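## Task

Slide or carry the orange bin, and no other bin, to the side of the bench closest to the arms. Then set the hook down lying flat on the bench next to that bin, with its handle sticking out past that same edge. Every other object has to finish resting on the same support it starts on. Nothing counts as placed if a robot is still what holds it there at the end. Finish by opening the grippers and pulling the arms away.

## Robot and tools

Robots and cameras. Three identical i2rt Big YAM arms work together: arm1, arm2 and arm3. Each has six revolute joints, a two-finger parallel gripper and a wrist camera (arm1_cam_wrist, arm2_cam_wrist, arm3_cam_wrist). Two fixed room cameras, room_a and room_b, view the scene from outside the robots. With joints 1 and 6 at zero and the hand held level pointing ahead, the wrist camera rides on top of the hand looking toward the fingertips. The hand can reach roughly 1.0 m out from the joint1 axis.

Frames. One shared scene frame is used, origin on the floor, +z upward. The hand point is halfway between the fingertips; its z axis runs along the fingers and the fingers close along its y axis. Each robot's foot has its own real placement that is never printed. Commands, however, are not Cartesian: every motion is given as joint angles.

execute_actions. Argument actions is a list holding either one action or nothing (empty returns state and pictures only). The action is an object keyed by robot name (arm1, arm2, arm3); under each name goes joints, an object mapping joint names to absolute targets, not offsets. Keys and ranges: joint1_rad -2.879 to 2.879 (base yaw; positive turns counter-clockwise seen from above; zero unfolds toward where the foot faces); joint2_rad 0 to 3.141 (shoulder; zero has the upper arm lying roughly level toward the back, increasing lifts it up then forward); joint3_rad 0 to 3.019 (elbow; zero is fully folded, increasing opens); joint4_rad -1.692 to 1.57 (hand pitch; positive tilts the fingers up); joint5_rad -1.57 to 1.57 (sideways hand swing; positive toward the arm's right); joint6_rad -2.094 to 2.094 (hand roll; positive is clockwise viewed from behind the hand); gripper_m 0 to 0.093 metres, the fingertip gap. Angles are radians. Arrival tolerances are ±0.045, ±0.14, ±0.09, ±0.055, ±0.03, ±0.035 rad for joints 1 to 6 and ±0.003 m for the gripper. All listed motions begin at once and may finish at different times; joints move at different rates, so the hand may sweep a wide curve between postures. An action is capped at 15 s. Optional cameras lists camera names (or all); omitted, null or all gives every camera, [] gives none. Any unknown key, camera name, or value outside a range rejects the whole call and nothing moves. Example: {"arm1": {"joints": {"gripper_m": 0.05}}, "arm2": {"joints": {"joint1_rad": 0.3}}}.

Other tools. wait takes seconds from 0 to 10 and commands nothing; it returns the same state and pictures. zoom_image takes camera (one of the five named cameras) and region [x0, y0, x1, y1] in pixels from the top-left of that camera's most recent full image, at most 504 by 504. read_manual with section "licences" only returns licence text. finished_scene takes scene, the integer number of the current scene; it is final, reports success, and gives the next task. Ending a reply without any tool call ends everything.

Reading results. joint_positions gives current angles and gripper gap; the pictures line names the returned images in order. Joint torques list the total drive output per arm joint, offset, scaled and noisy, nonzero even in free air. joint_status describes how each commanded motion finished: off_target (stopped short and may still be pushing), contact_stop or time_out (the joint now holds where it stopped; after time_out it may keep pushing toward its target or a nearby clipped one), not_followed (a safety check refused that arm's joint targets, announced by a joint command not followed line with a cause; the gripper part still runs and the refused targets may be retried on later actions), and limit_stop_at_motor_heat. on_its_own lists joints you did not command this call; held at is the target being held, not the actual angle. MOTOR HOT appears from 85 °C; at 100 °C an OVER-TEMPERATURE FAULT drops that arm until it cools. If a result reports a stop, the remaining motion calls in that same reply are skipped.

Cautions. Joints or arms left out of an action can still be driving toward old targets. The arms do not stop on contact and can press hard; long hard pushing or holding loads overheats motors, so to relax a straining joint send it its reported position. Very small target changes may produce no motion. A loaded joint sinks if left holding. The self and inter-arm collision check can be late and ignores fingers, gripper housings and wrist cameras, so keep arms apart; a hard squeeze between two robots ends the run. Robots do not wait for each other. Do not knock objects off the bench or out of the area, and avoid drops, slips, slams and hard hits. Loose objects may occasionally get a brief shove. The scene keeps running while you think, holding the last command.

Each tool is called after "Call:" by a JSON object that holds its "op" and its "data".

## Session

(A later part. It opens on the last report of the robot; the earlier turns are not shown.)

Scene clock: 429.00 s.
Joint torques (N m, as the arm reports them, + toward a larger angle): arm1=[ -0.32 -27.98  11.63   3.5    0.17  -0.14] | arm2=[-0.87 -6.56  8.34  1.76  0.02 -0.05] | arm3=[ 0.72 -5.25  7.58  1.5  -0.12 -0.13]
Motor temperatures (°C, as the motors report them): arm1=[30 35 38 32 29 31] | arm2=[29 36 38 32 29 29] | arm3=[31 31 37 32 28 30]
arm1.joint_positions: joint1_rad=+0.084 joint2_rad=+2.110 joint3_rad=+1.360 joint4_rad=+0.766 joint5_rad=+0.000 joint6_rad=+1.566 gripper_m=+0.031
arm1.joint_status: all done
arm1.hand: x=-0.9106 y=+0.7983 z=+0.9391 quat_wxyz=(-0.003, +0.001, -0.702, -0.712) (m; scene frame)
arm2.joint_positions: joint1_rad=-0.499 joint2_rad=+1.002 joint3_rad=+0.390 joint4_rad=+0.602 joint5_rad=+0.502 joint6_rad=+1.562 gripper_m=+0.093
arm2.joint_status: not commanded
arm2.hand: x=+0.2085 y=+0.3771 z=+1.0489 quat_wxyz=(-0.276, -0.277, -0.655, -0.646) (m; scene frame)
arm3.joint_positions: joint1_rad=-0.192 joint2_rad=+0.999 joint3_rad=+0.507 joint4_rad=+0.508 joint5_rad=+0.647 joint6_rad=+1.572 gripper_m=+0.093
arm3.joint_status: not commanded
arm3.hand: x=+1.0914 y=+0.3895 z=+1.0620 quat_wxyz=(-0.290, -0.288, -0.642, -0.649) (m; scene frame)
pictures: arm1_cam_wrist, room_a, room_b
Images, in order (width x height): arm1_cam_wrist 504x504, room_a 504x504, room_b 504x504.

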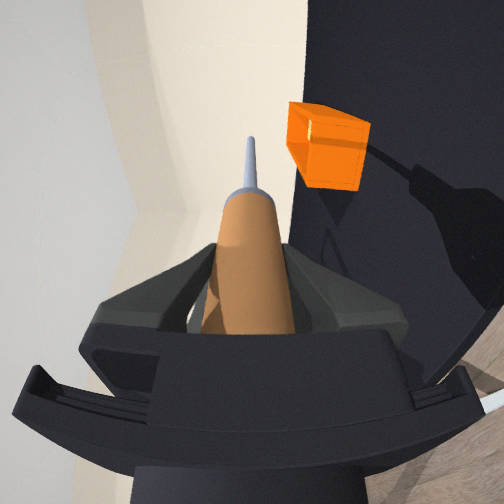

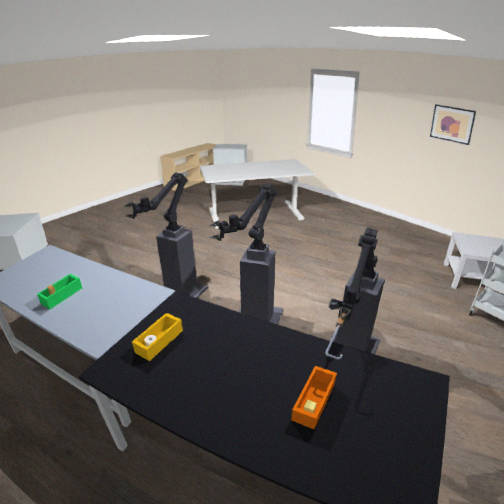

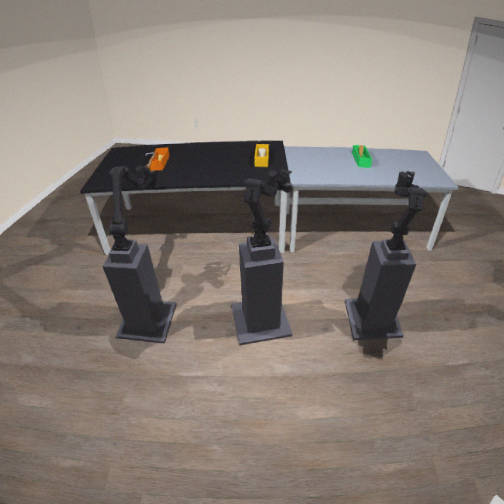

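Call:
{"op": "execute_actions", "data": {"actions": [{"arm1":{"joints":{"joint1_rad":0.1,"joint2_rad":2.26,"joint3_rad":1.66,"joint4_rad":0.72}}}], "cameras": ["arm1_cam_wrist","room_a","room_b"]}}

Scene clock: 440.70 s.
Joint torques (N m, as the arm reports them, + toward a larger angle): arm1=[  0.03 -32.22  16.55   3.02   0.15  -0.24] | arm2=[-0.66 -6.62  8.33  1.73  0.02 -0.06] | arm3=[ 0.87 -5.27  7.58  1.55 -0.1  -0.11]
Motor temperatures (°C, as the motors report them): arm1=[30 34 39 32 29 31] | arm2=[29 36 38 32 29 29] | arm3=[31 31 37 32 28 30]
arm1.joint_positions: joint1_rad=+0.090 joint2_rad=+2.300 joint3_rad=+1.581 joint4_rad=+0.690 joint5_rad=+0.000 joint6_rad=+1.575 gripper_m=+0.031
arm1.joint_status: all done
arm1.hand: x=-0.9160 y=+0.8565 z=+0.8841 quat_wxyz=(+0.002, +0.001, -0.718, -0.696) (m; scene frame)
arm2.joint_positions: joint1_rad=-0.499 joint2_rad=+1.002 joint3_rad=+0.390 joint4_rad=+0.602 joint5_rad=+0.502 joint6_rad=+1.562 gripper_m=+0.093
arm2.joint_status: not commanded
arm2.hand: x=+0.2085 y=+0.3771 z=+1.0489 quat_wxyz=(-0.276, -0.277, -0.655, -0.646) (m; scene frame)
arm3.joint_positions: joint1_rad=-0.192 joint2_rad=+0.999 joint3_rad=+0.507 joint4_rad=+0.508 joint5_rad=+0.647 joint6_rad=+1.572 gripper_m=+0.093
arm3.joint_status: not commanded
arm3.hand: x=+1.0914 y=+0.3895 z=+1.0620 quat_wxyz=(-0.290, -0.288, -0.642, -0.649) (m; scene frame)
pictures: arm1_cam_wrist, room_a, room_b
Images, in order (width x height): arm1_cam_wrist 504x504, room_a 504x504, room_b 504x504.

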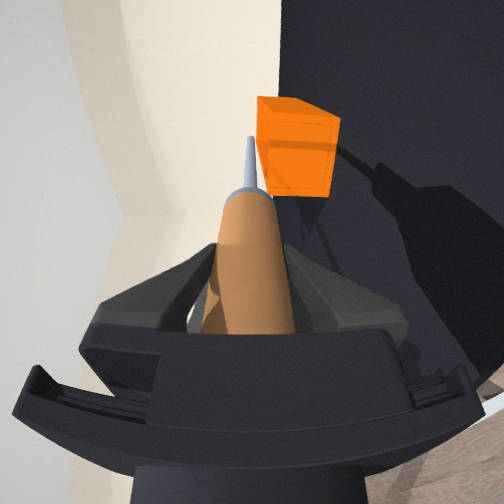

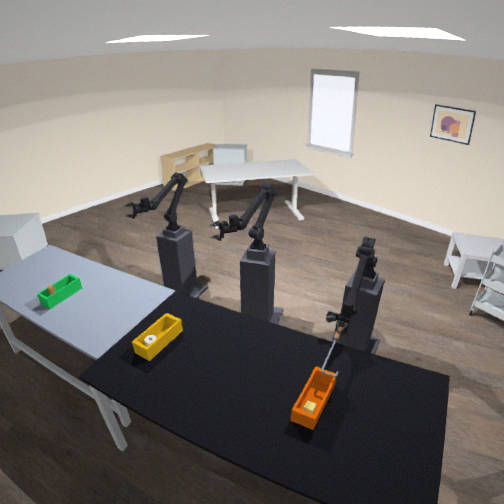

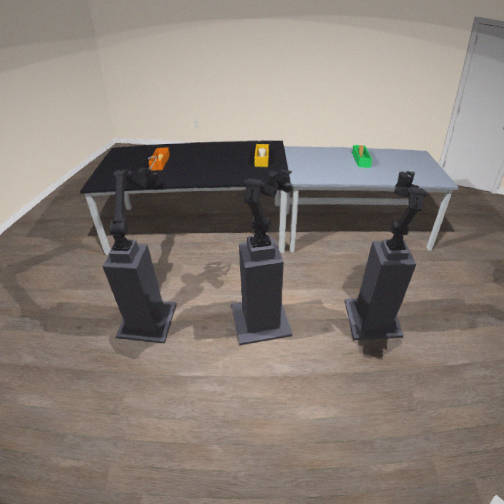

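Call:
{"op": "zoom_image", "data": {"camera": "room_a", "region": [270, 300, 390, 440]}}

Region (270, 300, 390, 440) of room_a's 504x504 image, scaled by 3.600, with more detail than that image has; it fills the left 432 columns of this view, and the rest is white.

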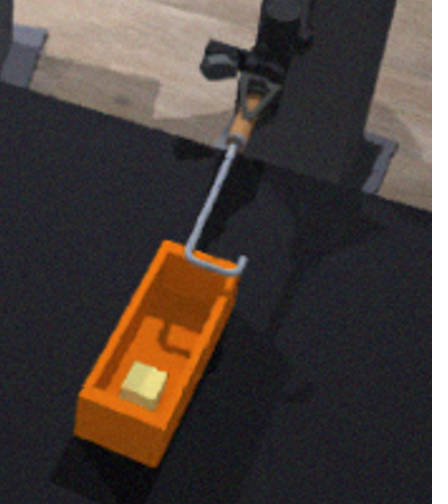

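Call:
{"op": "execute_actions", "data": {"actions": [{"arm1":{"joints":{"joint1_rad":0.06,"joint2_rad":2.345,"joint3_rad":1.84,"joint4_rad":0.62}}}], "cameras": ["arm1_cam_wrist","room_a"]}}

Call:
{"op": "zoom_image", "data": {"camera": "room_a", "region": [270, 300, 390, 440]}}

Scene clock: 453.77 s.
Joint torques (N m, as the arm reports them, + toward a larger angle): arm1=[ -1.95 -31.8   18.07   2.97   0.11  -0.25] | arm2=[-0.67 -6.58  8.34  1.74  0.02 -0.06] | arm3=[ 0.86 -5.45  7.65  1.46 -0.12 -0.11]
Motor temperatures (°C, as the motors report them): arm1=[30 35 41 32 29 31] | arm2=[29 36 38 32 29 29] | arm3=[31 31 37 32 28 30]
arm1.joint_positions: joint1_rad=+0.065 joint2_rad=+2.376 joint3_rad=+1.752 joint4_rad=+0.590 joint5_rad=+0.000 joint6_rad=+1.575 gripper_m=+0.031
arm1.joint_status: all done
arm1.hand: x=-0.8928 y=+0.8958 z=+0.8870 quat_wxyz=(-0.007, -0.009, -0.720, -0.694) (m; scene frame)
arm2.joint_positions: joint1_rad=-0.499 joint2_rad=+1.002 joint3_rad=+0.390 joint4_rad=+0.602 joint5_rad=+0.502 joint6_rad=+1.562 gripper_m=+0.093
arm2.joint_status: not commanded
arm2.hand: x=+0.2085 y=+0.3771 z=+1.0489 quat_wxyz=(-0.276, -0.277, -0.655, -0.646) (m; scene frame)
arm3.joint_positions: joint1_rad=-0.192 joint2_rad=+0.999 joint3_rad=+0.507 joint4_rad=+0.508 joint5_rad=+0.647 joint6_rad=+1.572 gripper_m=+0.093
arm3.joint_status: not commanded
arm3.hand: x=+1.0914 y=+0.3895 z=+1.0620 quat_wxyz=(-0.290, -0.288, -0.642, -0.649) (m; scene frame)
pictures: arm1_cam_wrist, room_a
Images, in order (width x height): arm1_cam_wrist 504x504, room_a 504x504.

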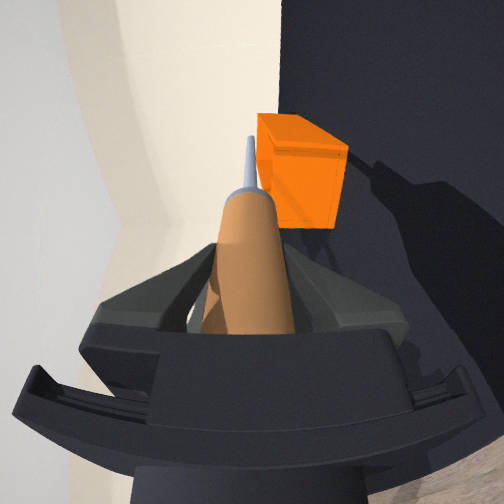

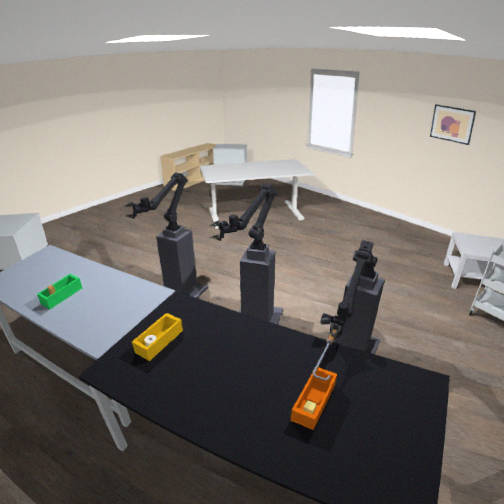

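Region (270, 300, 390, 440) of room_a's 504x504 image, scaled by 3.600, with more detail than that image has; it fills the left 432 columns of this view, and the rest is white.

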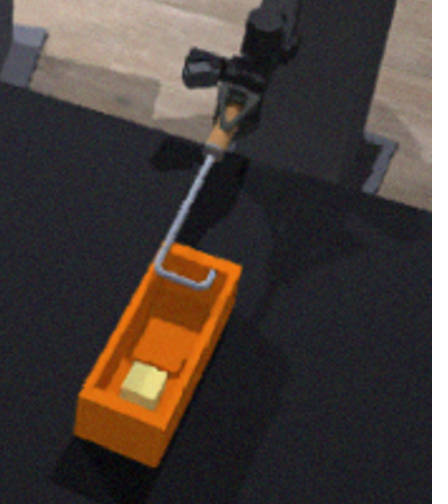

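Call:
{"op": "execute_actions", "data": {"actions": [{"arm1":{"joints":{"joint1_rad":0.09}}}], "cameras": []}}

Call:
{"op": "execute_actions", "data": {"actions": [{"arm1":{"joints":{"joint6_rad":0.8}}}], "cameras": ["arm1_cam_wrist","room_a"]}}

Call:
{"op": "zoom_image", "data": {"camera": "room_a", "region": [270, 300, 390, 440]}}

Scene clock: 460.17 s.
Joint torques (N m, as the arm reports them, + toward a larger angle): arm1=[ -0.27 -32.26  17.92   3.17   0.13  -0.27] | arm2=[-0.78 -6.46  8.35  1.72  0.03 -0.06] | arm3=[ 0.95 -5.33  7.6   1.52 -0.11 -0.1 ]
Motor temperatures (°C, as the motors report them): arm1=[30 35 43 32 29 31] | arm2=[29 36 38 32 29 29] | arm3=[31 31 37 32 28 30]
arm1.joint_positions: joint1_rad=+0.084 joint2_rad=+2.376 joint3_rad=+1.752 joint4_rad=+0.590 joint5_rad=+0.000 joint6_rad=+1.575 gripper_m=+0.031
arm1.joint_status: all done
arm1.hand: x=-0.9106 y=+0.8960 z=+0.8869 quat_wxyz=(+0.000, -0.002, -0.720, -0.694) (m; scene frame)
arm2.joint_positions: joint1_rad=-0.499 joint2_rad=+1.002 joint3_rad=+0.390 joint4_rad=+0.602 joint5_rad=+0.502 joint6_rad=+1.562 gripper_m=+0.093
arm2.joint_status: not commanded
arm2.hand: x=+0.2085 y=+0.3771 z=+1.0489 quat_wxyz=(-0.276, -0.277, -0.655, -0.646) (m; scene frame)
arm3.joint_positions: joint1_rad=-0.192 joint2_rad=+0.999 joint3_rad=+0.507 joint4_rad=+0.508 joint5_rad=+0.647 joint6_rad=+1.572 gripper_m=+0.093
arm3.joint_status: not commanded
arm3.hand: x=+1.0914 y=+0.3895 z=+1.0620 quat_wxyz=(-0.290, -0.288, -0.642, -0.649) (m; scene frame)
pictures: none
No camera images: the call's "cameras" was empty. Leave "cameras" out to get every camera's image.

Scene clock: 461.87 s.
Joint torques (N m, as the arm reports them, + toward a larger angle): arm1=[ -1.12 -32.47  16.02   2.6    0.57  -0.39] | arm2=[-0.66 -6.59  8.35  1.73  0.02 -0.06] | arm3=[ 0.95 -5.25  7.61  1.51 -0.09 -0.12]
Motor temperatures (°C, as the motors report them): arm1=[30 35 43 32 29 31] | arm2=[29 36 38 32 29 29] | arm3=[31 31 37 32 28 30]
arm1.joint_positions: joint1_rad=+0.093 joint2_rad=+2.376 joint3_rad=+1.776 joint4_rad=+0.600 joint5_rad=-0.009 joint6_rad=+0.828 gripper_m=+0.031
arm1.joint_status: all done
arm1.hand: x=-0.9198 y=+0.9015 z=+0.9031 quat_wxyz=(-0.252, +0.263, -0.657, -0.660) (m; scene frame)
arm2.joint_positions: joint1_rad=-0.499 joint2_rad=+1.002 joint3_rad=+0.390 joint4_rad=+0.602 joint5_rad=+0.502 joint6_rad=+1.562 gripper_m=+0.093
arm2.joint_status: not commanded
arm2.hand: x=+0.2085 y=+0.3771 z=+1.0489 quat_wxyz=(-0.276, -0.277, -0.655, -0.646) (m; scene frame)
arm3.joint_positions: joint1_rad=-0.192 joint2_rad=+0.999 joint3_rad=+0.507 joint4_rad=+0.508 joint5_rad=+0.647 joint6_rad=+1.572 gripper_m=+0.093
arm3.joint_status: not commanded
arm3.hand: x=+1.0914 y=+0.3895 z=+1.0620 quat_wxyz=(-0.290, -0.288, -0.642, -0.649) (m; scene frame)
pictures: arm1_cam_wrist, room_a
Images, in order (width x height): arm1_cam_wrist 504x504, room_a 504x504.

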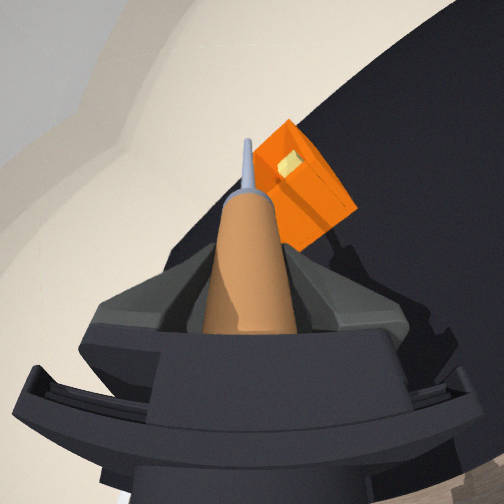

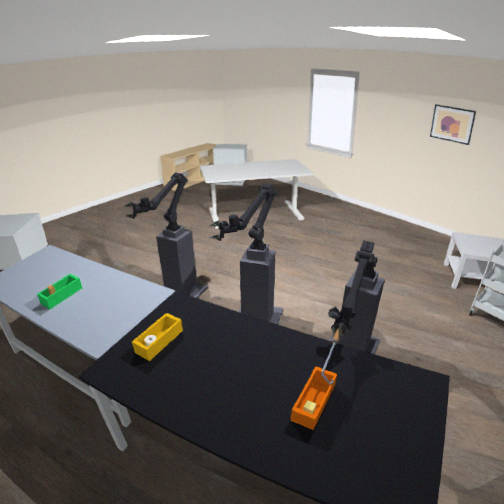

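Region (270, 300, 390, 440) of room_a's 504x504 image, scaled by 3.600, with more detail than that image has; it fills the left 432 columns of this view, and the rest is white.

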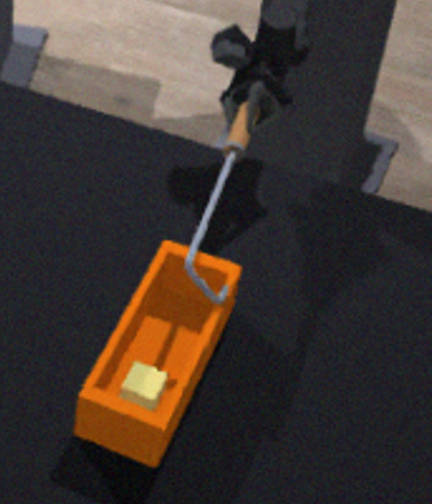

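Call:
{"op": "execute_actions", "data": {"actions": [{"arm1":{"joints":{"joint1_rad":0.06,"joint3_rad":1.81}}}], "cameras": []}}

Call:
{"op": "execute_actions", "data": {"actions": [{"arm1":{"joints":{"joint1_rad":0.085,"joint6_rad":0.0}}}], "cameras": ["arm1_cam_wrist","room_a"]}}

Call:
{"op": "zoom_image", "data": {"camera": "room_a", "region": [270, 300, 390, 440]}}

Scene clock: 466.73 s.
Joint torques (N m, as the arm reports them, + toward a larger angle): arm1=[ -2.8  -32.16  13.29   2.7    0.62  -0.47] | arm2=[-0.75 -6.54  8.32  1.74  0.02 -0.06] | arm3=[ 0.89 -5.46  7.66  1.47 -0.11 -0.14]
Motor temperatures (°C, as the motors report them): arm1=[30 35 43 32 29 31] | arm2=[29 36 38 32 29 29] | arm3=[31 31 37 32 28 30]
arm1.joint_positions: joint1_rad=+0.092 joint2_rad=+2.376 joint3_rad=+1.776 joint4_rad=+0.600 joint5_rad=-0.010 joint6_rad=+0.828 gripper_m=+0.031
arm1.joint_status: all done
arm1.hand: x=-0.9196 y=+0.9015 z=+0.9031 quat_wxyz=(-0.252, +0.263, -0.657, -0.660) (m; scene frame)
arm2.joint_positions: joint1_rad=-0.499 joint2_rad=+1.002 joint3_rad=+0.390 joint4_rad=+0.602 joint5_rad=+0.502 joint6_rad=+1.562 gripper_m=+0.093
arm2.joint_status: not commanded
arm2.hand: x=+0.2085 y=+0.3771 z=+1.0489 quat_wxyz=(-0.276, -0.277, -0.655, -0.646) (m; scene frame)
arm3.joint_positions: joint1_rad=-0.192 joint2_rad=+0.999 joint3_rad=+0.507 joint4_rad=+0.508 joint5_rad=+0.647 joint6_rad=+1.572 gripper_m=+0.093
arm3.joint_status: not commanded
arm3.hand: x=+1.0914 y=+0.3895 z=+1.0620 quat_wxyz=(-0.290, -0.288, -0.642, -0.649) (m; scene frame)
pictures: none
No camera images: the call's "cameras" was empty. Leave "cameras" out to get every camera's image.

Scene clock: 468.47 s.
Joint torques (N m, as the arm reports them, + toward a larger angle): arm1=[ -1.01 -32.26  13.46   2.93   0.56  -0.33] | arm2=[-0.75 -6.57  8.35  1.76  0.01 -0.06] | arm3=[ 1.01 -5.34  7.63  1.6  -0.11 -0.12]
Motor temperatures (°C, as the motors report them): arm1=[30 36 43 32 29 31] | arm2=[29 36 38 32 29 29] | arm3=[31 31 37 32 28 30]
arm1.joint_positions: joint1_rad=+0.090 joint2_rad=+2.375 joint3_rad=+1.776 joint4_rad=+0.593 joint5_rad=-0.009 joint6_rad=+0.022 gripper_m=+0.031
arm1.joint_status: all done
arm1.hand: x=-0.9173 y=+0.9015 z=+0.9016 quat_wxyz=(-0.490, +0.500, -0.504, -0.506) (m; scene frame)
arm2.joint_positions: joint1_rad=-0.499 joint2_rad=+1.002 joint3_rad=+0.390 joint4_rad=+0.602 joint5_rad=+0.502 joint6_rad=+1.562 gripper_m=+0.093
arm2.joint_status: not commanded
arm2.hand: x=+0.2085 y=+0.3771 z=+1.0489 quat_wxyz=(-0.276, -0.277, -0.655, -0.646) (m; scene frame)
arm3.joint_positions: joint1_rad=-0.192 joint2_rad=+0.999 joint3_rad=+0.507 joint4_rad=+0.508 joint5_rad=+0.647 joint6_rad=+1.572 gripper_m=+0.093
arm3.joint_status: not commanded
arm3.hand: x=+1.0914 y=+0.3895 z=+1.0620 quat_wxyz=(-0.290, -0.288, -0.642, -0.649) (m; scene frame)
pictures: arm1_cam_wrist, room_a
Images, in order (width x height): arm1_cam_wrist 504x504, room_a 504x504.

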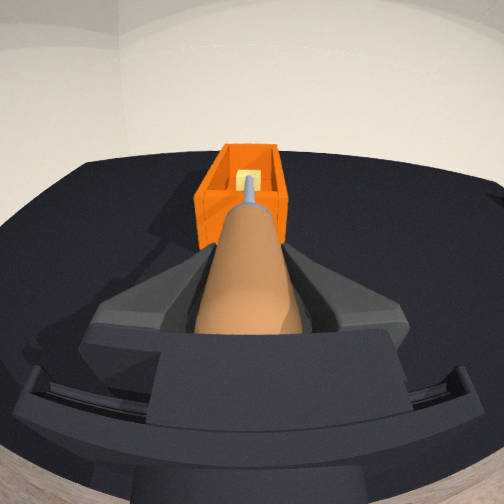

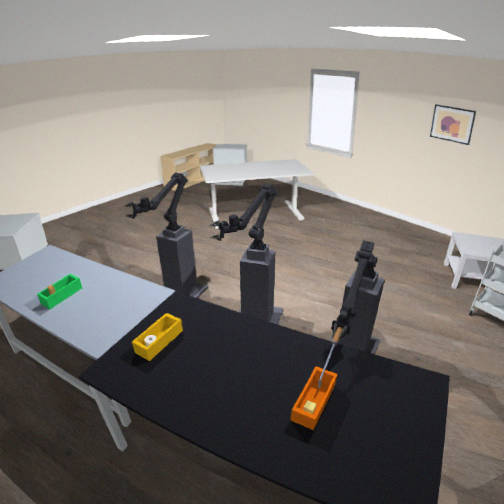

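Region (270, 300, 390, 440) of room_a's 504x504 image, scaled by 3.600, with more detail than that image has; it fills the left 432 columns of this view, and the rest is white.

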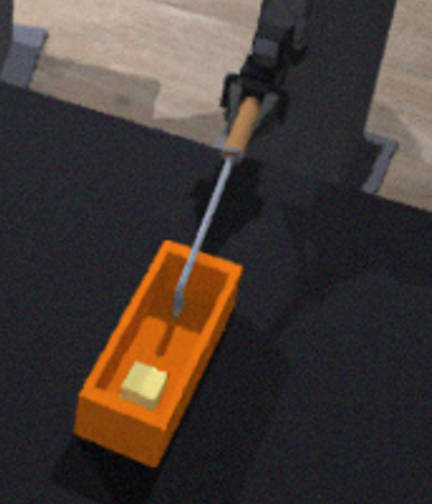

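Call:
{"op": "execute_actions", "data": {"actions": [{"arm1":{"joints":{"joint2_rad":2.18,"joint3_rad":1.38,"joint4_rad":0.85}}}], "cameras": ["arm1_cam_wrist"]}}

Call:
{"op": "execute_actions", "data": {"actions": [{"arm1":{"joints":{"joint2_rad":2.03,"joint3_rad":1.04,"joint4_rad":1.03}}}], "cameras": ["arm1_cam_wrist","room_a"]}}

Scene clock: 481.00 s.
Joint torques (N m, as the arm reports them, + toward a larger angle): arm1=[ -1.05 -28.27   9.34   2.61   0.21  -0.21] | arm2=[-0.8  -6.61  8.34  1.7   0.03 -0.07] | arm3=[ 0.84 -5.19  7.59  1.54 -0.1  -0.12]
Motor temperatures (°C, as the motors report them): arm1=[30 36 41 32 29 31] | arm2=[29 35 38 32 29 29] | arm3=[31 31 37 32 28 30]
arm1.joint_positions: joint1_rad=+0.090 joint2_rad=+2.207 joint3_rad=+1.375 joint4_rad=+0.831 joint5_rad=-0.002 joint6_rad=+0.008 gripper_m=+0.031
arm1.joint_status: all done
arm1.hand: x=-0.9158 y=+0.8029 z=+0.8863 quat_wxyz=(-0.496, +0.501, -0.501, -0.502) (m; scene frame)
arm2.joint_positions: joint1_rad=-0.499 joint2_rad=+1.002 joint3_rad=+0.390 joint4_rad=+0.602 joint5_rad=+0.502 joint6_rad=+1.562 gripper_m=+0.093
arm2.joint_status: not commanded
arm2.hand: x=+0.2085 y=+0.3771 z=+1.0489 quat_wxyz=(-0.276, -0.277, -0.655, -0.646) (m; scene frame)
arm3.joint_positions: joint1_rad=-0.192 joint2_rad=+0.999 joint3_rad=+0.507 joint4_rad=+0.508 joint5_rad=+0.647 joint6_rad=+1.572 gripper_m=+0.093
arm3.joint_status: not commanded
arm3.hand: x=+1.0914 y=+0.3895 z=+1.0620 quat_wxyz=(-0.290, -0.288, -0.642, -0.649) (m; scene frame)
pictures: arm1_cam_wrist
Images, in order (width x height): arm1_cam_wrist 504x504.

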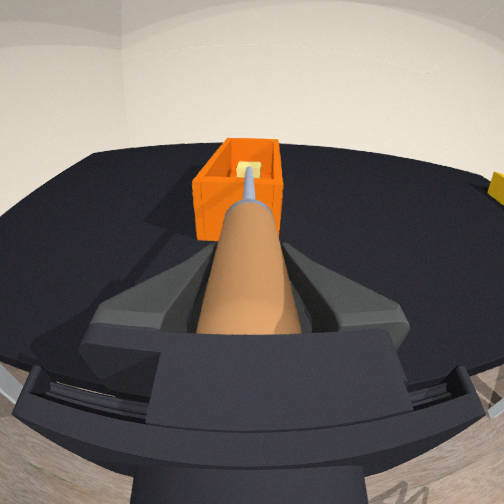

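Scene clock: 482.03 s.
Joint torques (N m, as the arm reports them, + toward a larger angle): arm1=[ -0.68 -24.65   7.43   2.51   0.22  -0.24] | arm2=[-0.67 -6.58  8.36  1.71  0.   -0.06] | arm3=[ 1.02 -5.18  7.63  1.52 -0.1  -0.13]
Motor temperatures (°C, as the motors report them): arm1=[30 36 41 32 29 31] | arm2=[29 35 38 32 29 29] | arm3=[31 31 37 32 28 30]
arm1.joint_positions: joint1_rad=+0.090 joint2_rad=+2.056 joint3_rad=+1.040 joint4_rad=+1.012 joint5_rad=-0.002 joint6_rad=+0.008 gripper_m=+0.031
arm1.joint_status: all done
arm1.hand: x=-0.9154 y=+0.7041 z=+0.8833 quat_wxyz=(-0.496, +0.501, -0.502, -0.501) (m; scene frame)
arm2.joint_positions: joint1_rad=-0.499 joint2_rad=+1.002 joint3_rad=+0.390 joint4_rad=+0.602 joint5_rad=+0.502 joint6_rad=+1.562 gripper_m=+0.093
arm2.joint_status: not commanded
arm2.hand: x=+0.2085 y=+0.3771 z=+1.0489 quat_wxyz=(-0.276, -0.277, -0.655, -0.646) (m; scene frame)
arm3.joint_positions: joint1_rad=-0.192 joint2_rad=+0.999 joint3_rad=+0.507 joint4_rad=+0.508 joint5_rad=+0.647 joint6_rad=+1.572 gripper_m=+0.093
arm3.joint_status: not commanded
arm3.hand: x=+1.0914 y=+0.3895 z=+1.0620 quat_wxyz=(-0.290, -0.288, -0.642, -0.649) (m; scene frame)
pictures: arm1_cam_wrist, room_a
Images, in order (width x height): arm1_cam_wrist 504x504, room_a 504x504.

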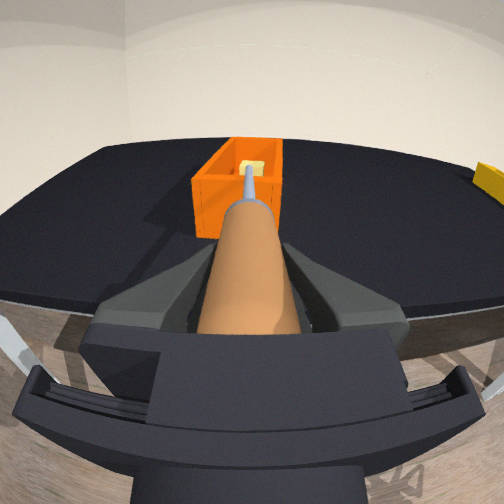

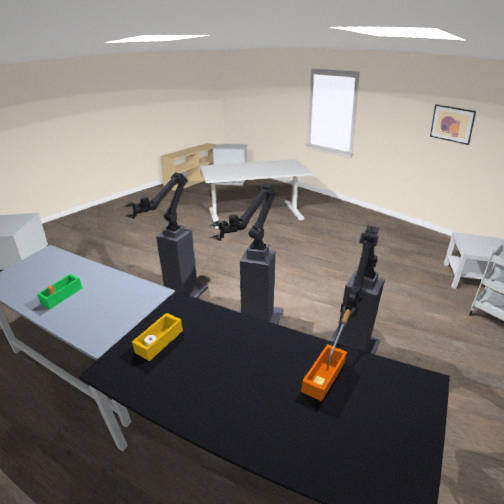

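Call:
{"op": "execute_actions", "data": {"actions": [{"arm1":{"joints":{"joint2_rad":1.92,"joint3_rad":0.78,"joint4_rad":1.17}}}], "cameras": ["arm1_cam_wrist","room_a","room_b"]}}

Call:
{"op": "zoom_image", "data": {"camera": "room_a", "region": [280, 280, 400, 420]}}

Scene clock: 487.50 s.
Joint torques (N m, as the arm reports them, + toward a larger angle): arm1=[ -1.13 -20.88   5.97   2.54   0.22  -0.2 ] | arm2=[-0.58 -6.49  8.36  1.75  0.02 -0.06] | arm3=[ 0.92 -5.39  7.63  1.44 -0.11 -0.13]
Motor temperatures (°C, as the motors report them): arm1=[30 35 40 32 29 31] | arm2=[29 35 38 32 29 29] | arm3=[31 31 37 32 28 30]
arm1.joint_positions: joint1_rad=+0.090 joint2_rad=+1.941 joint3_rad=+0.781 joint4_rad=+1.155 joint5_rad=-0.002 joint6_rad=+0.008 gripper_m=+0.031
arm1.joint_status: all done
arm1.hand: x=-0.9151 y=+0.6190 z=+0.8823 quat_wxyz=(-0.495, +0.502, -0.502, -0.501) (m; scene frame)
arm2.joint_positions: joint1_rad=-0.499 joint2_rad=+1.002 joint3_rad=+0.390 joint4_rad=+0.602 joint5_rad=+0.502 joint6_rad=+1.562 gripper_m=+0.093
arm2.joint_status: not commanded
arm2.hand: x=+0.2085 y=+0.3771 z=+1.0489 quat_wxyz=(-0.276, -0.277, -0.655, -0.646) (m; scene frame)
arm3.joint_positions: joint1_rad=-0.192 joint2_rad=+0.999 joint3_rad=+0.507 joint4_rad=+0.508 joint5_rad=+0.647 joint6_rad=+1.572 gripper_m=+0.093
arm3.joint_status: not commanded
arm3.hand: x=+1.0914 y=+0.3895 z=+1.0620 quat_wxyz=(-0.290, -0.288, -0.642, -0.649) (m; scene frame)
pictures: arm1_cam_wrist, room_a, room_b
Images, in order (width x height): arm1_cam_wrist 504x504, room_a 504x504, room_b 504x504.

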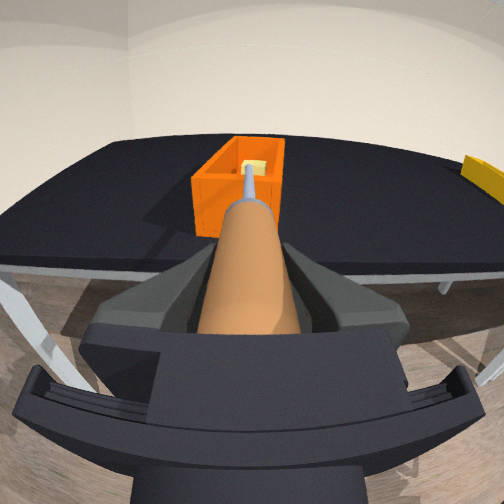

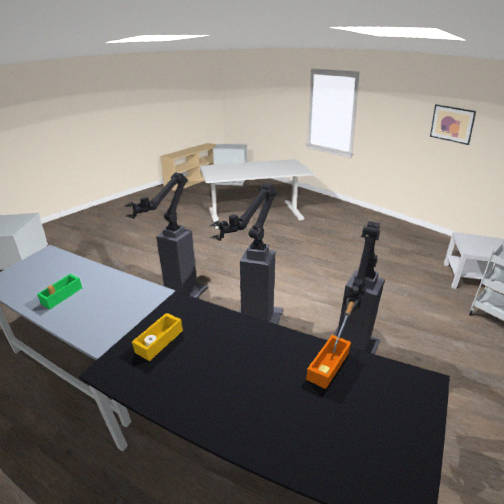

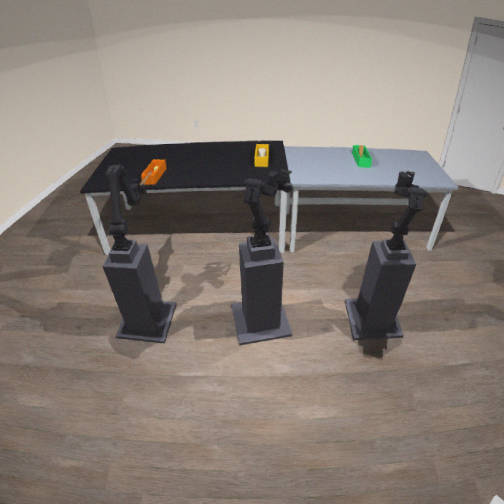

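Region (280, 280, 400, 420) of room_a's 504x504 image, scaled by 3.600, with more detail than that image has; it fills the left 432 columns of this view, and the rest is white.

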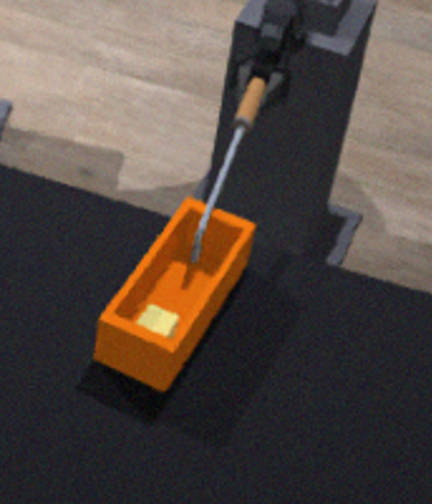

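Call:
{"op": "execute_actions", "data": {"actions": [{"arm1":{"joints":{"joint1_rad":0.135}}}], "cameras": []}}

Call:
{"op": "execute_actions", "data": {"actions": [{"arm1":{"joints":{"joint2_rad":1.855,"joint3_rad":0.635,"joint4_rad":1.25}}}], "cameras": ["arm1_cam_wrist","room_b"]}}

Call:
{"op": "zoom_image", "data": {"camera": "room_b", "region": [80, 130, 240, 230]}}

Scene clock: 496.23 s.
Joint torques (N m, as the arm reports them, + toward a larger angle): arm1=[  0.04 -21.25   5.93   2.41  -0.39  -0.17] | arm2=[-0.62 -6.65  8.34  1.77  0.01 -0.06] | arm3=[ 1.06 -5.41  7.59  1.45 -0.09 -0.12]
Motor temperatures (°C, as the motors report them): arm1=[30 35 38 32 29 31] | arm2=[29 35 38 32 29 29] | arm3=[31 31 37 32 28 30]
arm1.joint_positions: joint1_rad=+0.116 joint2_rad=+1.941 joint3_rad=+0.781 joint4_rad=+1.155 joint5_rad=+0.010 joint6_rad=+0.005 gripper_m=+0.031
arm1.joint_status: all done
arm1.hand: x=-0.9289 y=+0.6188 z=+0.8823 quat_wxyz=(-0.493, +0.506, -0.498, -0.503) (m; scene frame)
arm2.joint_positions: joint1_rad=-0.499 joint2_rad=+1.002 joint3_rad=+0.390 joint4_rad=+0.602 joint5_rad=+0.502 joint6_rad=+1.562 gripper_m=+0.093
arm2.joint_status: not commanded
arm2.hand: x=+0.2085 y=+0.3771 z=+1.0489 quat_wxyz=(-0.276, -0.277, -0.655, -0.646) (m; scene frame)
arm3.joint_positions: joint1_rad=-0.192 joint2_rad=+0.999 joint3_rad=+0.507 joint4_rad=+0.508 joint5_rad=+0.647 joint6_rad=+1.572 gripper_m=+0.093
arm3.joint_status: not commanded
arm3.hand: x=+1.0914 y=+0.3895 z=+1.0620 quat_wxyz=(-0.290, -0.288, -0.642, -0.649) (m; scene frame)
pictures: none
No camera images: the call's "cameras" was empty. Leave "cameras" out to get every camera's image.

Scene clock: 497.03 s.
Joint torques (N m, as the arm reports them, + toward a larger angle): arm1=[  0.12 -17.67   5.47   2.66  -0.04  -0.15] | arm2=[-0.54 -6.55  8.36  1.76  0.02 -0.06] | arm3=[ 1.07 -5.31  7.64  1.51 -0.09 -0.12]
Motor temperatures (°C, as the motors report them): arm1=[30 35 38 32 29 31] | arm2=[29 35 38 32 29 29] | arm3=[31 31 37 32 28 30]
arm1.joint_positions: joint1_rad=+0.123 joint2_rad=+1.873 joint3_rad=+0.633 joint4_rad=+1.233 joint5_rad=+0.003 joint6_rad=+0.005 gripper_m=+0.031
arm1.joint_status: all done
arm1.hand: x=-0.9326 y=+0.5676 z=+0.8839 quat_wxyz=(-0.489, +0.510, -0.495, -0.506) (m; scene frame)
arm2.joint_positions: joint1_rad=-0.499 joint2_rad=+1.002 joint3_rad=+0.390 joint4_rad=+0.602 joint5_rad=+0.502 joint6_rad=+1.562 gripper_m=+0.093
arm2.joint_status: not commanded
arm2.hand: x=+0.2085 y=+0.3771 z=+1.0489 quat_wxyz=(-0.276, -0.277, -0.655, -0.646) (m; scene frame)
arm3.joint_positions: joint1_rad=-0.192 joint2_rad=+0.999 joint3_rad=+0.507 joint4_rad=+0.508 joint5_rad=+0.647 joint6_rad=+1.572 gripper_m=+0.093
arm3.joint_status: not commanded
arm3.hand: x=+1.0914 y=+0.3895 z=+1.0620 quat_wxyz=(-0.290, -0.288, -0.642, -0.649) (m; scene frame)
pictures: arm1_cam_wrist, room_b
Images, in order (width x height): arm1_cam_wrist 504x504, room_b 504x504.

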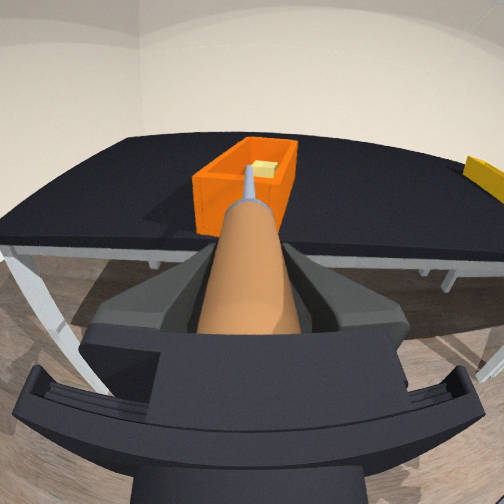

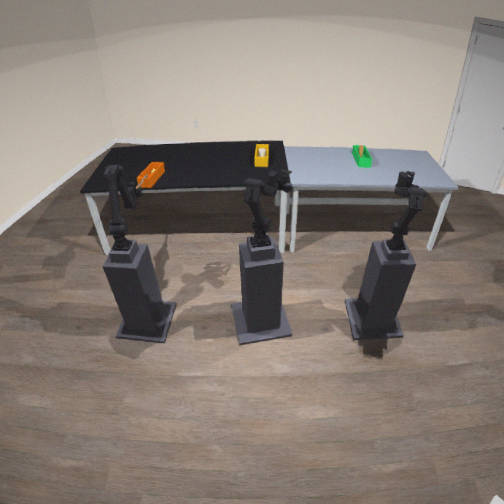

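Region (80, 130, 240, 230) of room_b's 504x504 image, scaled by 3.150, with more detail than that image has; it fills the top 315 rows of this view, and the rest is white.

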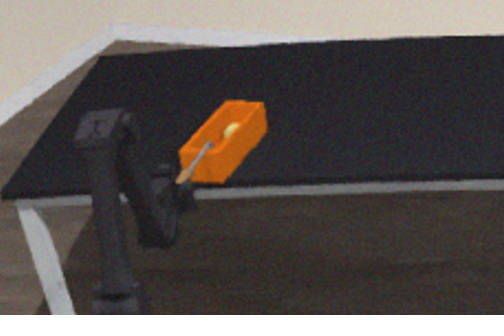

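Call:
{"op": "execute_actions", "data": {"actions": [{"arm1":{"joints":{"joint1_rad":0.04}}}], "cameras": ["arm1_cam_wrist","room_b"]}}

Call:
{"op": "zoom_image", "data": {"camera": "room_b", "region": [80, 130, 240, 230]}}

Scene clock: 502.87 s.
Joint torques (N m, as the arm reports them, + toward a larger angle): arm1=[ -1.14 -19.35   5.56   2.31   0.37  -0.2 ] | arm2=[-0.78 -6.49  8.33  1.75  0.03 -0.07] | arm3=[ 0.69 -5.14  7.63  1.57 -0.1  -0.11]
Motor temperatures (°C, as the motors report them): arm1=[30 34 37 32 29 31] | arm2=[29 35 38 32 29 29] | arm3=[31 31 37 32 28 30]
arm1.joint_positions: joint1_rad=+0.047 joint2_rad=+1.873 joint3_rad=+0.633 joint4_rad=+1.233 joint5_rad=-0.006 joint6_rad=+0.005 gripper_m=+0.031
arm1.joint_status: all done
arm1.hand: x=-0.8911 y=+0.5674 z=+0.8840 quat_wxyz=(-0.505, +0.493, -0.511, -0.490) (m; scene frame)
arm2.joint_positions: joint1_rad=-0.499 joint2_rad=+1.002 joint3_rad=+0.390 joint4_rad=+0.602 joint5_rad=+0.502 joint6_rad=+1.562 gripper_m=+0.093
arm2.joint_status: not commanded
arm2.hand: x=+0.2085 y=+0.3771 z=+1.0489 quat_wxyz=(-0.276, -0.277, -0.655, -0.646) (m; scene frame)
arm3.joint_positions: joint1_rad=-0.192 joint2_rad=+0.999 joint3_rad=+0.507 joint4_rad=+0.508 joint5_rad=+0.647 joint6_rad=+1.572 gripper_m=+0.093
arm3.joint_status: not commanded
arm3.hand: x=+1.0914 y=+0.3895 z=+1.0620 quat_wxyz=(-0.290, -0.288, -0.642, -0.649) (m; scene frame)
pictures: arm1_cam_wrist, room_b
Images, in order (width x height): arm1_cam_wrist 504x504, room_b 504x504.

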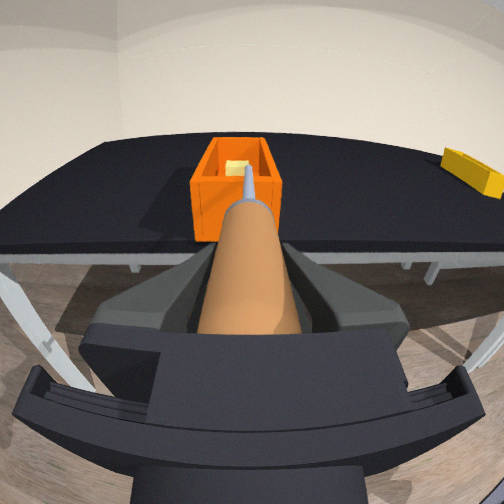

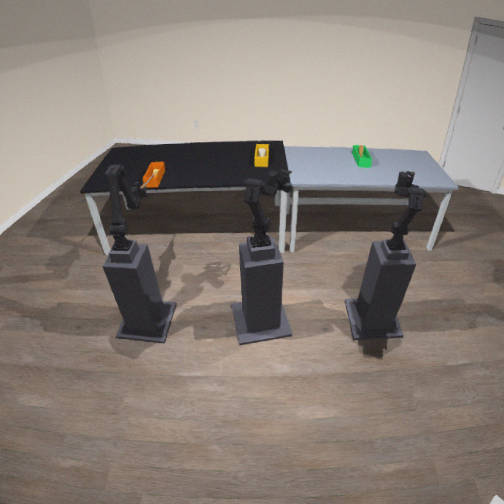

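Region (80, 130, 240, 230) of room_b's 504x504 image, scaled by 3.150, with more detail than that image has; it fills the top 315 rows of this view, and the rest is white.

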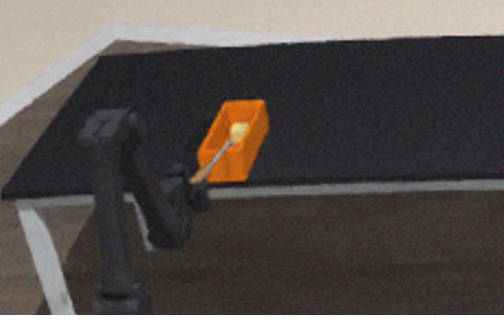

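Call:
{"op": "execute_actions", "data": {"actions": []}}

Scene clock: 518.97 s.
Joint torques (N m, as the arm reports them, + toward a larger angle): arm1=[ -1.13 -18.23   5.54   2.65   0.39  -0.16] | arm2=[-0.62 -6.65  8.33  1.74  0.02 -0.06] | arm3=[ 1.16 -5.18  7.64  1.48 -0.09 -0.13]
Motor temperatures (°C, as the motors report them): arm1=[30 34 36 32 29 31] | arm2=[29 35 38 32 29 29] | arm3=[31 31 37 32 28 30]
arm1.joint_positions: joint1_rad=+0.047 joint2_rad=+1.873 joint3_rad=+0.633 joint4_rad=+1.233 joint5_rad=-0.006 joint6_rad=+0.005 gripper_m=+0.031
arm1.joint_status: all done
arm1.hand: x=-0.8911 y=+0.5674 z=+0.8840 quat_wxyz=(-0.505, +0.493, -0.511, -0.490) (m; scene frame)
arm2.joint_positions: joint1_rad=-0.499 joint2_rad=+1.002 joint3_rad=+0.390 joint4_rad=+0.602 joint5_rad=+0.502 joint6_rad=+1.562 gripper_m=+0.093
arm2.joint_status: not commanded
arm2.hand: x=+0.2085 y=+0.3771 z=+1.0489 quat_wxyz=(-0.276, -0.277, -0.655, -0.646) (m; scene frame)
arm3.joint_positions: joint1_rad=-0.192 joint2_rad=+0.999 joint3_rad=+0.507 joint4_rad=+0.508 joint5_rad=+0.647 joint6_rad=+1.572 gripper_m=+0.093
arm3.joint_status: not commanded
arm3.hand: x=+1.0914 y=+0.3895 z=+1.0620 quat_wxyz=(-0.290, -0.288, -0.642, -0.649) (m; scene frame)
pictures: arm1_cam_wrist, arm2_cam_wrist, arm3_cam_wrist, room_a, room_b
Images, in order (width x height): arm1_cam_wrist 504x504, arm2_cam_wrist 504x504, arm3_cam_wrist 504x504, room_a 504x504, room_b 504x504.

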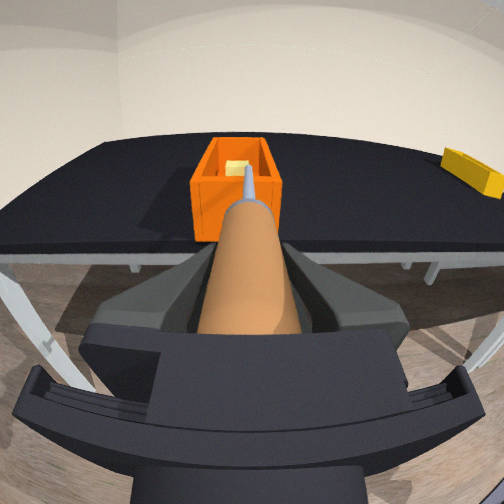

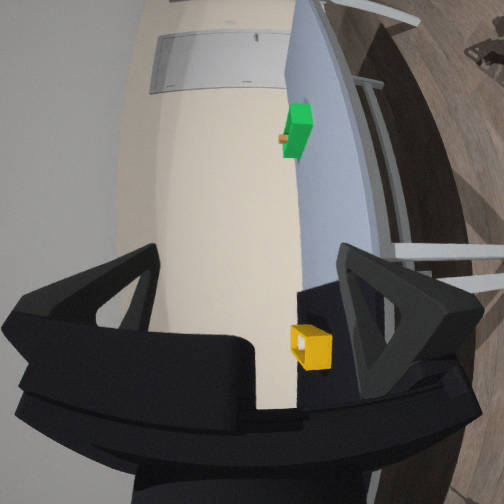

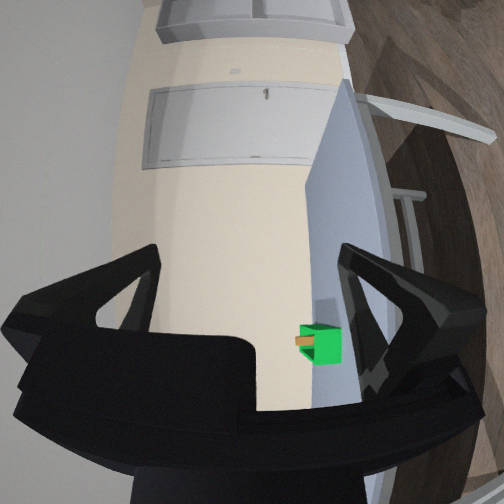

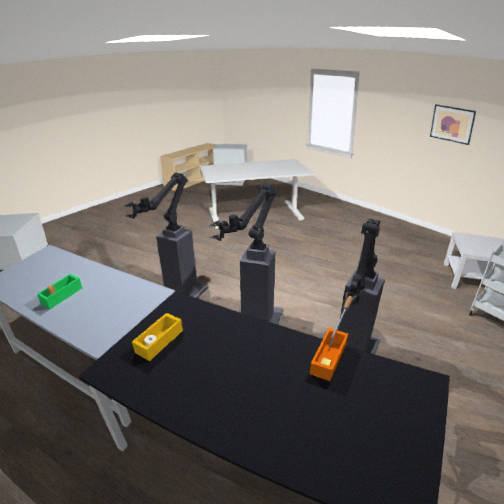

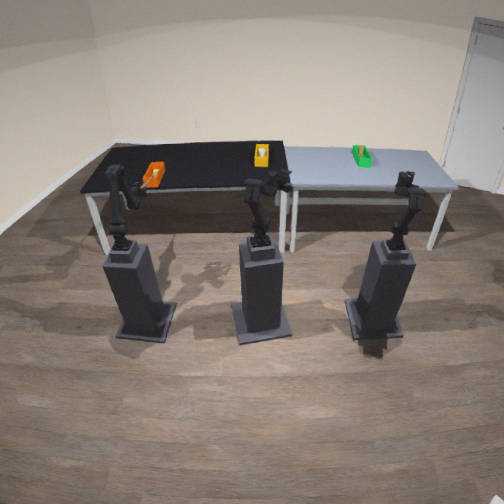

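Call:
{"op": "execute_actions", "data": {"actions": [{"arm1":{"joints":{"joint2_rad":1.86,"joint3_rad":0.79,"joint4_rad":1.12}}}], "cameras": ["arm1_cam_wrist","room_a"]}}

Call:
{"op": "zoom_image", "data": {"camera": "room_a", "region": [280,270,400,390]}}

Scene clock: 526.13 s.
Joint torques (N m, as the arm reports them, + toward a larger angle): arm1=[ -0.74 -19.5   10.     2.35   0.22  -0.19] | arm2=[-0.65 -6.55  8.34  1.73  0.01 -0.06] | arm3=[ 1.   -5.    7.57  1.43 -0.1  -0.13]
Motor temperatures (°C, as the motors report them): arm1=[30 33 36 32 29 31] | arm2=[29 35 38 32 29 29] | arm3=[31 31 37 32 28 30]
arm1.joint_positions: joint1_rad=+0.047 joint2_rad=+1.873 joint3_rad=+0.749 joint4_rad=+1.105 joint5_rad=-0.002 joint6_rad=+0.005 gripper_m=+0.031
arm1.joint_status: all done
arm1.hand: x=-0.8889 y=+0.6081 z=+0.8977 quat_wxyz=(-0.503, +0.495, -0.515, -0.486) (m; scene frame)
arm2.joint_positions: joint1_rad=-0.499 joint2_rad=+1.002 joint3_rad=+0.390 joint4_rad=+0.602 joint5_rad=+0.502 joint6_rad=+1.562 gripper_m=+0.093
arm2.joint_status: not commanded
arm2.hand: x=+0.2085 y=+0.3771 z=+1.0489 quat_wxyz=(-0.276, -0.277, -0.655, -0.646) (m; scene frame)
arm3.joint_positions: joint1_rad=-0.192 joint2_rad=+0.999 joint3_rad=+0.507 joint4_rad=+0.508 joint5_rad=+0.647 joint6_rad=+1.572 gripper_m=+0.093
arm3.joint_status: not commanded
arm3.hand: x=+1.0914 y=+0.3895 z=+1.0620 quat_wxyz=(-0.290, -0.288, -0.642, -0.649) (m; scene frame)
pictures: arm1_cam_wrist, room_a
Images, in order (width x height): arm1_cam_wrist 504x504, room_a 504x504.

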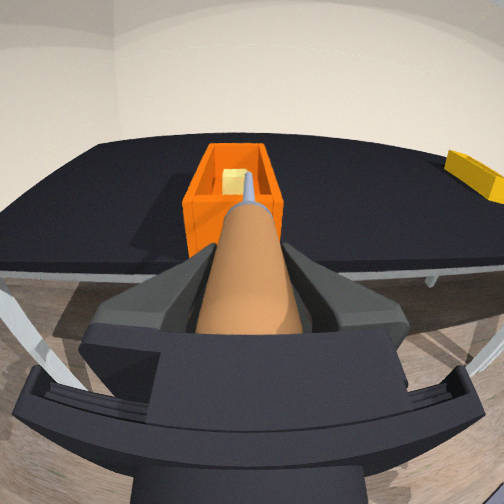

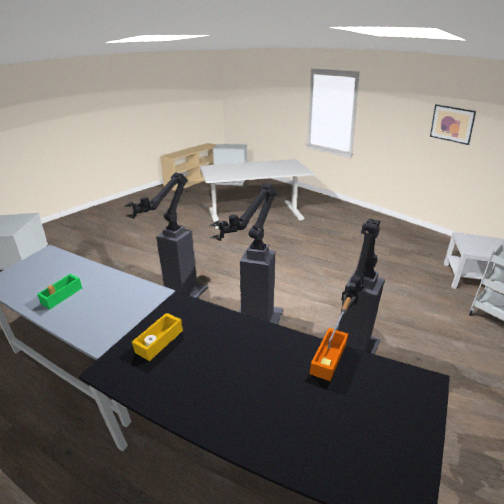

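Region (280, 270, 400, 390) of room_a's 504x504 image, scaled by 4.200, with more detail than that image has.

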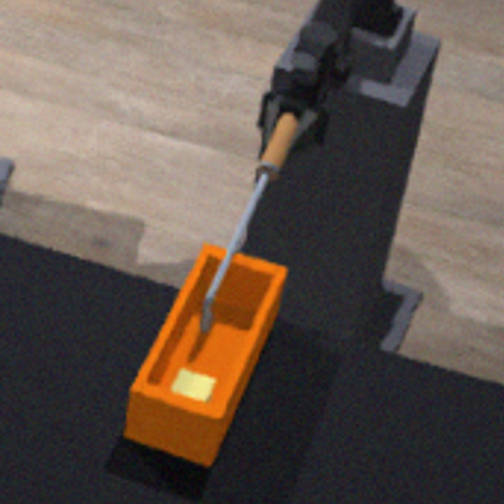

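Call:
{"op": "execute_actions", "data": {"actions": [{"arm1":{"joints":{"joint4_rad":1.33}}}], "cameras": ["arm1_cam_wrist","room_a"]}}

Call:
{"op": "zoom_image", "data": {"camera": "room_a", "region": [280,270,400,390]}}

Scene clock: 532.90 s.
Joint torques (N m, as the arm reports them, + toward a larger angle): arm1=[ -0.87 -19.39  10.15   3.8    0.28  -0.16] | arm2=[-0.66 -6.55  8.36  1.76  0.01 -0.07] | arm3=[ 0.87 -5.37  7.57  1.44 -0.11 -0.11]
Motor temperatures (°C, as the motors report them): arm1=[30 33 36 32 29 31] | arm2=[29 35 38 32 29 29] | arm3=[31 31 37 32 28 30]
arm1.joint_positions: joint1_rad=+0.047 joint2_rad=+1.874 joint3_rad=+0.749 joint4_rad=+1.275 joint5_rad=-0.002 joint6_rad=+0.005 gripper_m=+0.031
arm1.joint_status: joint4_rad time_out (moved +0.169 of +0.225)
arm1.on_its_own: joint4_rad reads +1.275 and still pushes toward +1.330 since a time_out
arm1.hand: x=-0.8891 y=+0.6055 z=+0.9386 quat_wxyz=(-0.545, +0.453, -0.471, -0.526) (m; scene frame)
arm2.joint_positions: joint1_rad=-0.499 joint2_rad=+1.002 joint3_rad=+0.390 joint4_rad=+0.602 joint5_rad=+0.502 joint6_rad=+1.562 gripper_m=+0.093
arm2.joint_status: not commanded
arm2.hand: x=+0.2085 y=+0.3771 z=+1.0489 quat_wxyz=(-0.276, -0.277, -0.655, -0.646) (m; scene frame)
arm3.joint_positions: joint1_rad=-0.192 joint2_rad=+0.999 joint3_rad=+0.507 joint4_rad=+0.508 joint5_rad=+0.647 joint6_rad=+1.572 gripper_m=+0.093
arm3.joint_status: not commanded
arm3.hand: x=+1.0914 y=+0.3895 z=+1.0620 quat_wxyz=(-0.290, -0.288, -0.642, -0.649) (m; scene frame)
pictures: arm1_cam_wrist, room_a
Images, in order (width x height): arm1_cam_wrist 504x504, room_a 504x504.

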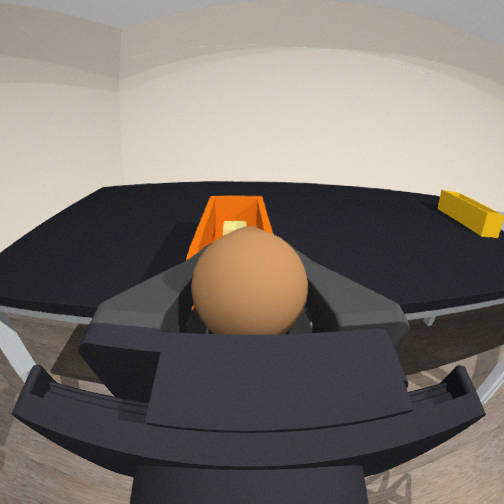

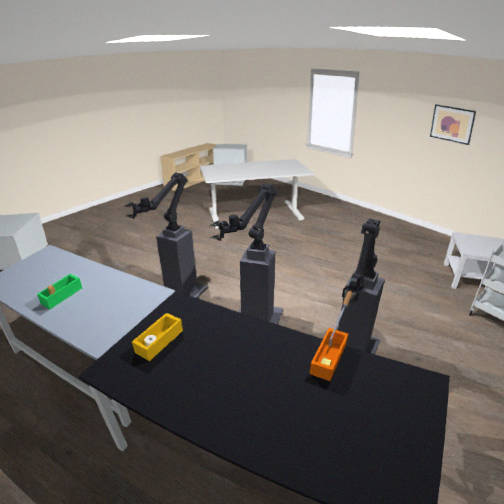

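Region (280, 270, 400, 390) of room_a's 504x504 image, scaled by 4.200, with more detail than that image has.

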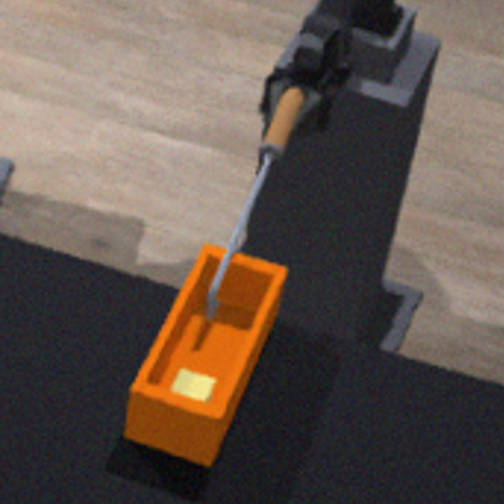

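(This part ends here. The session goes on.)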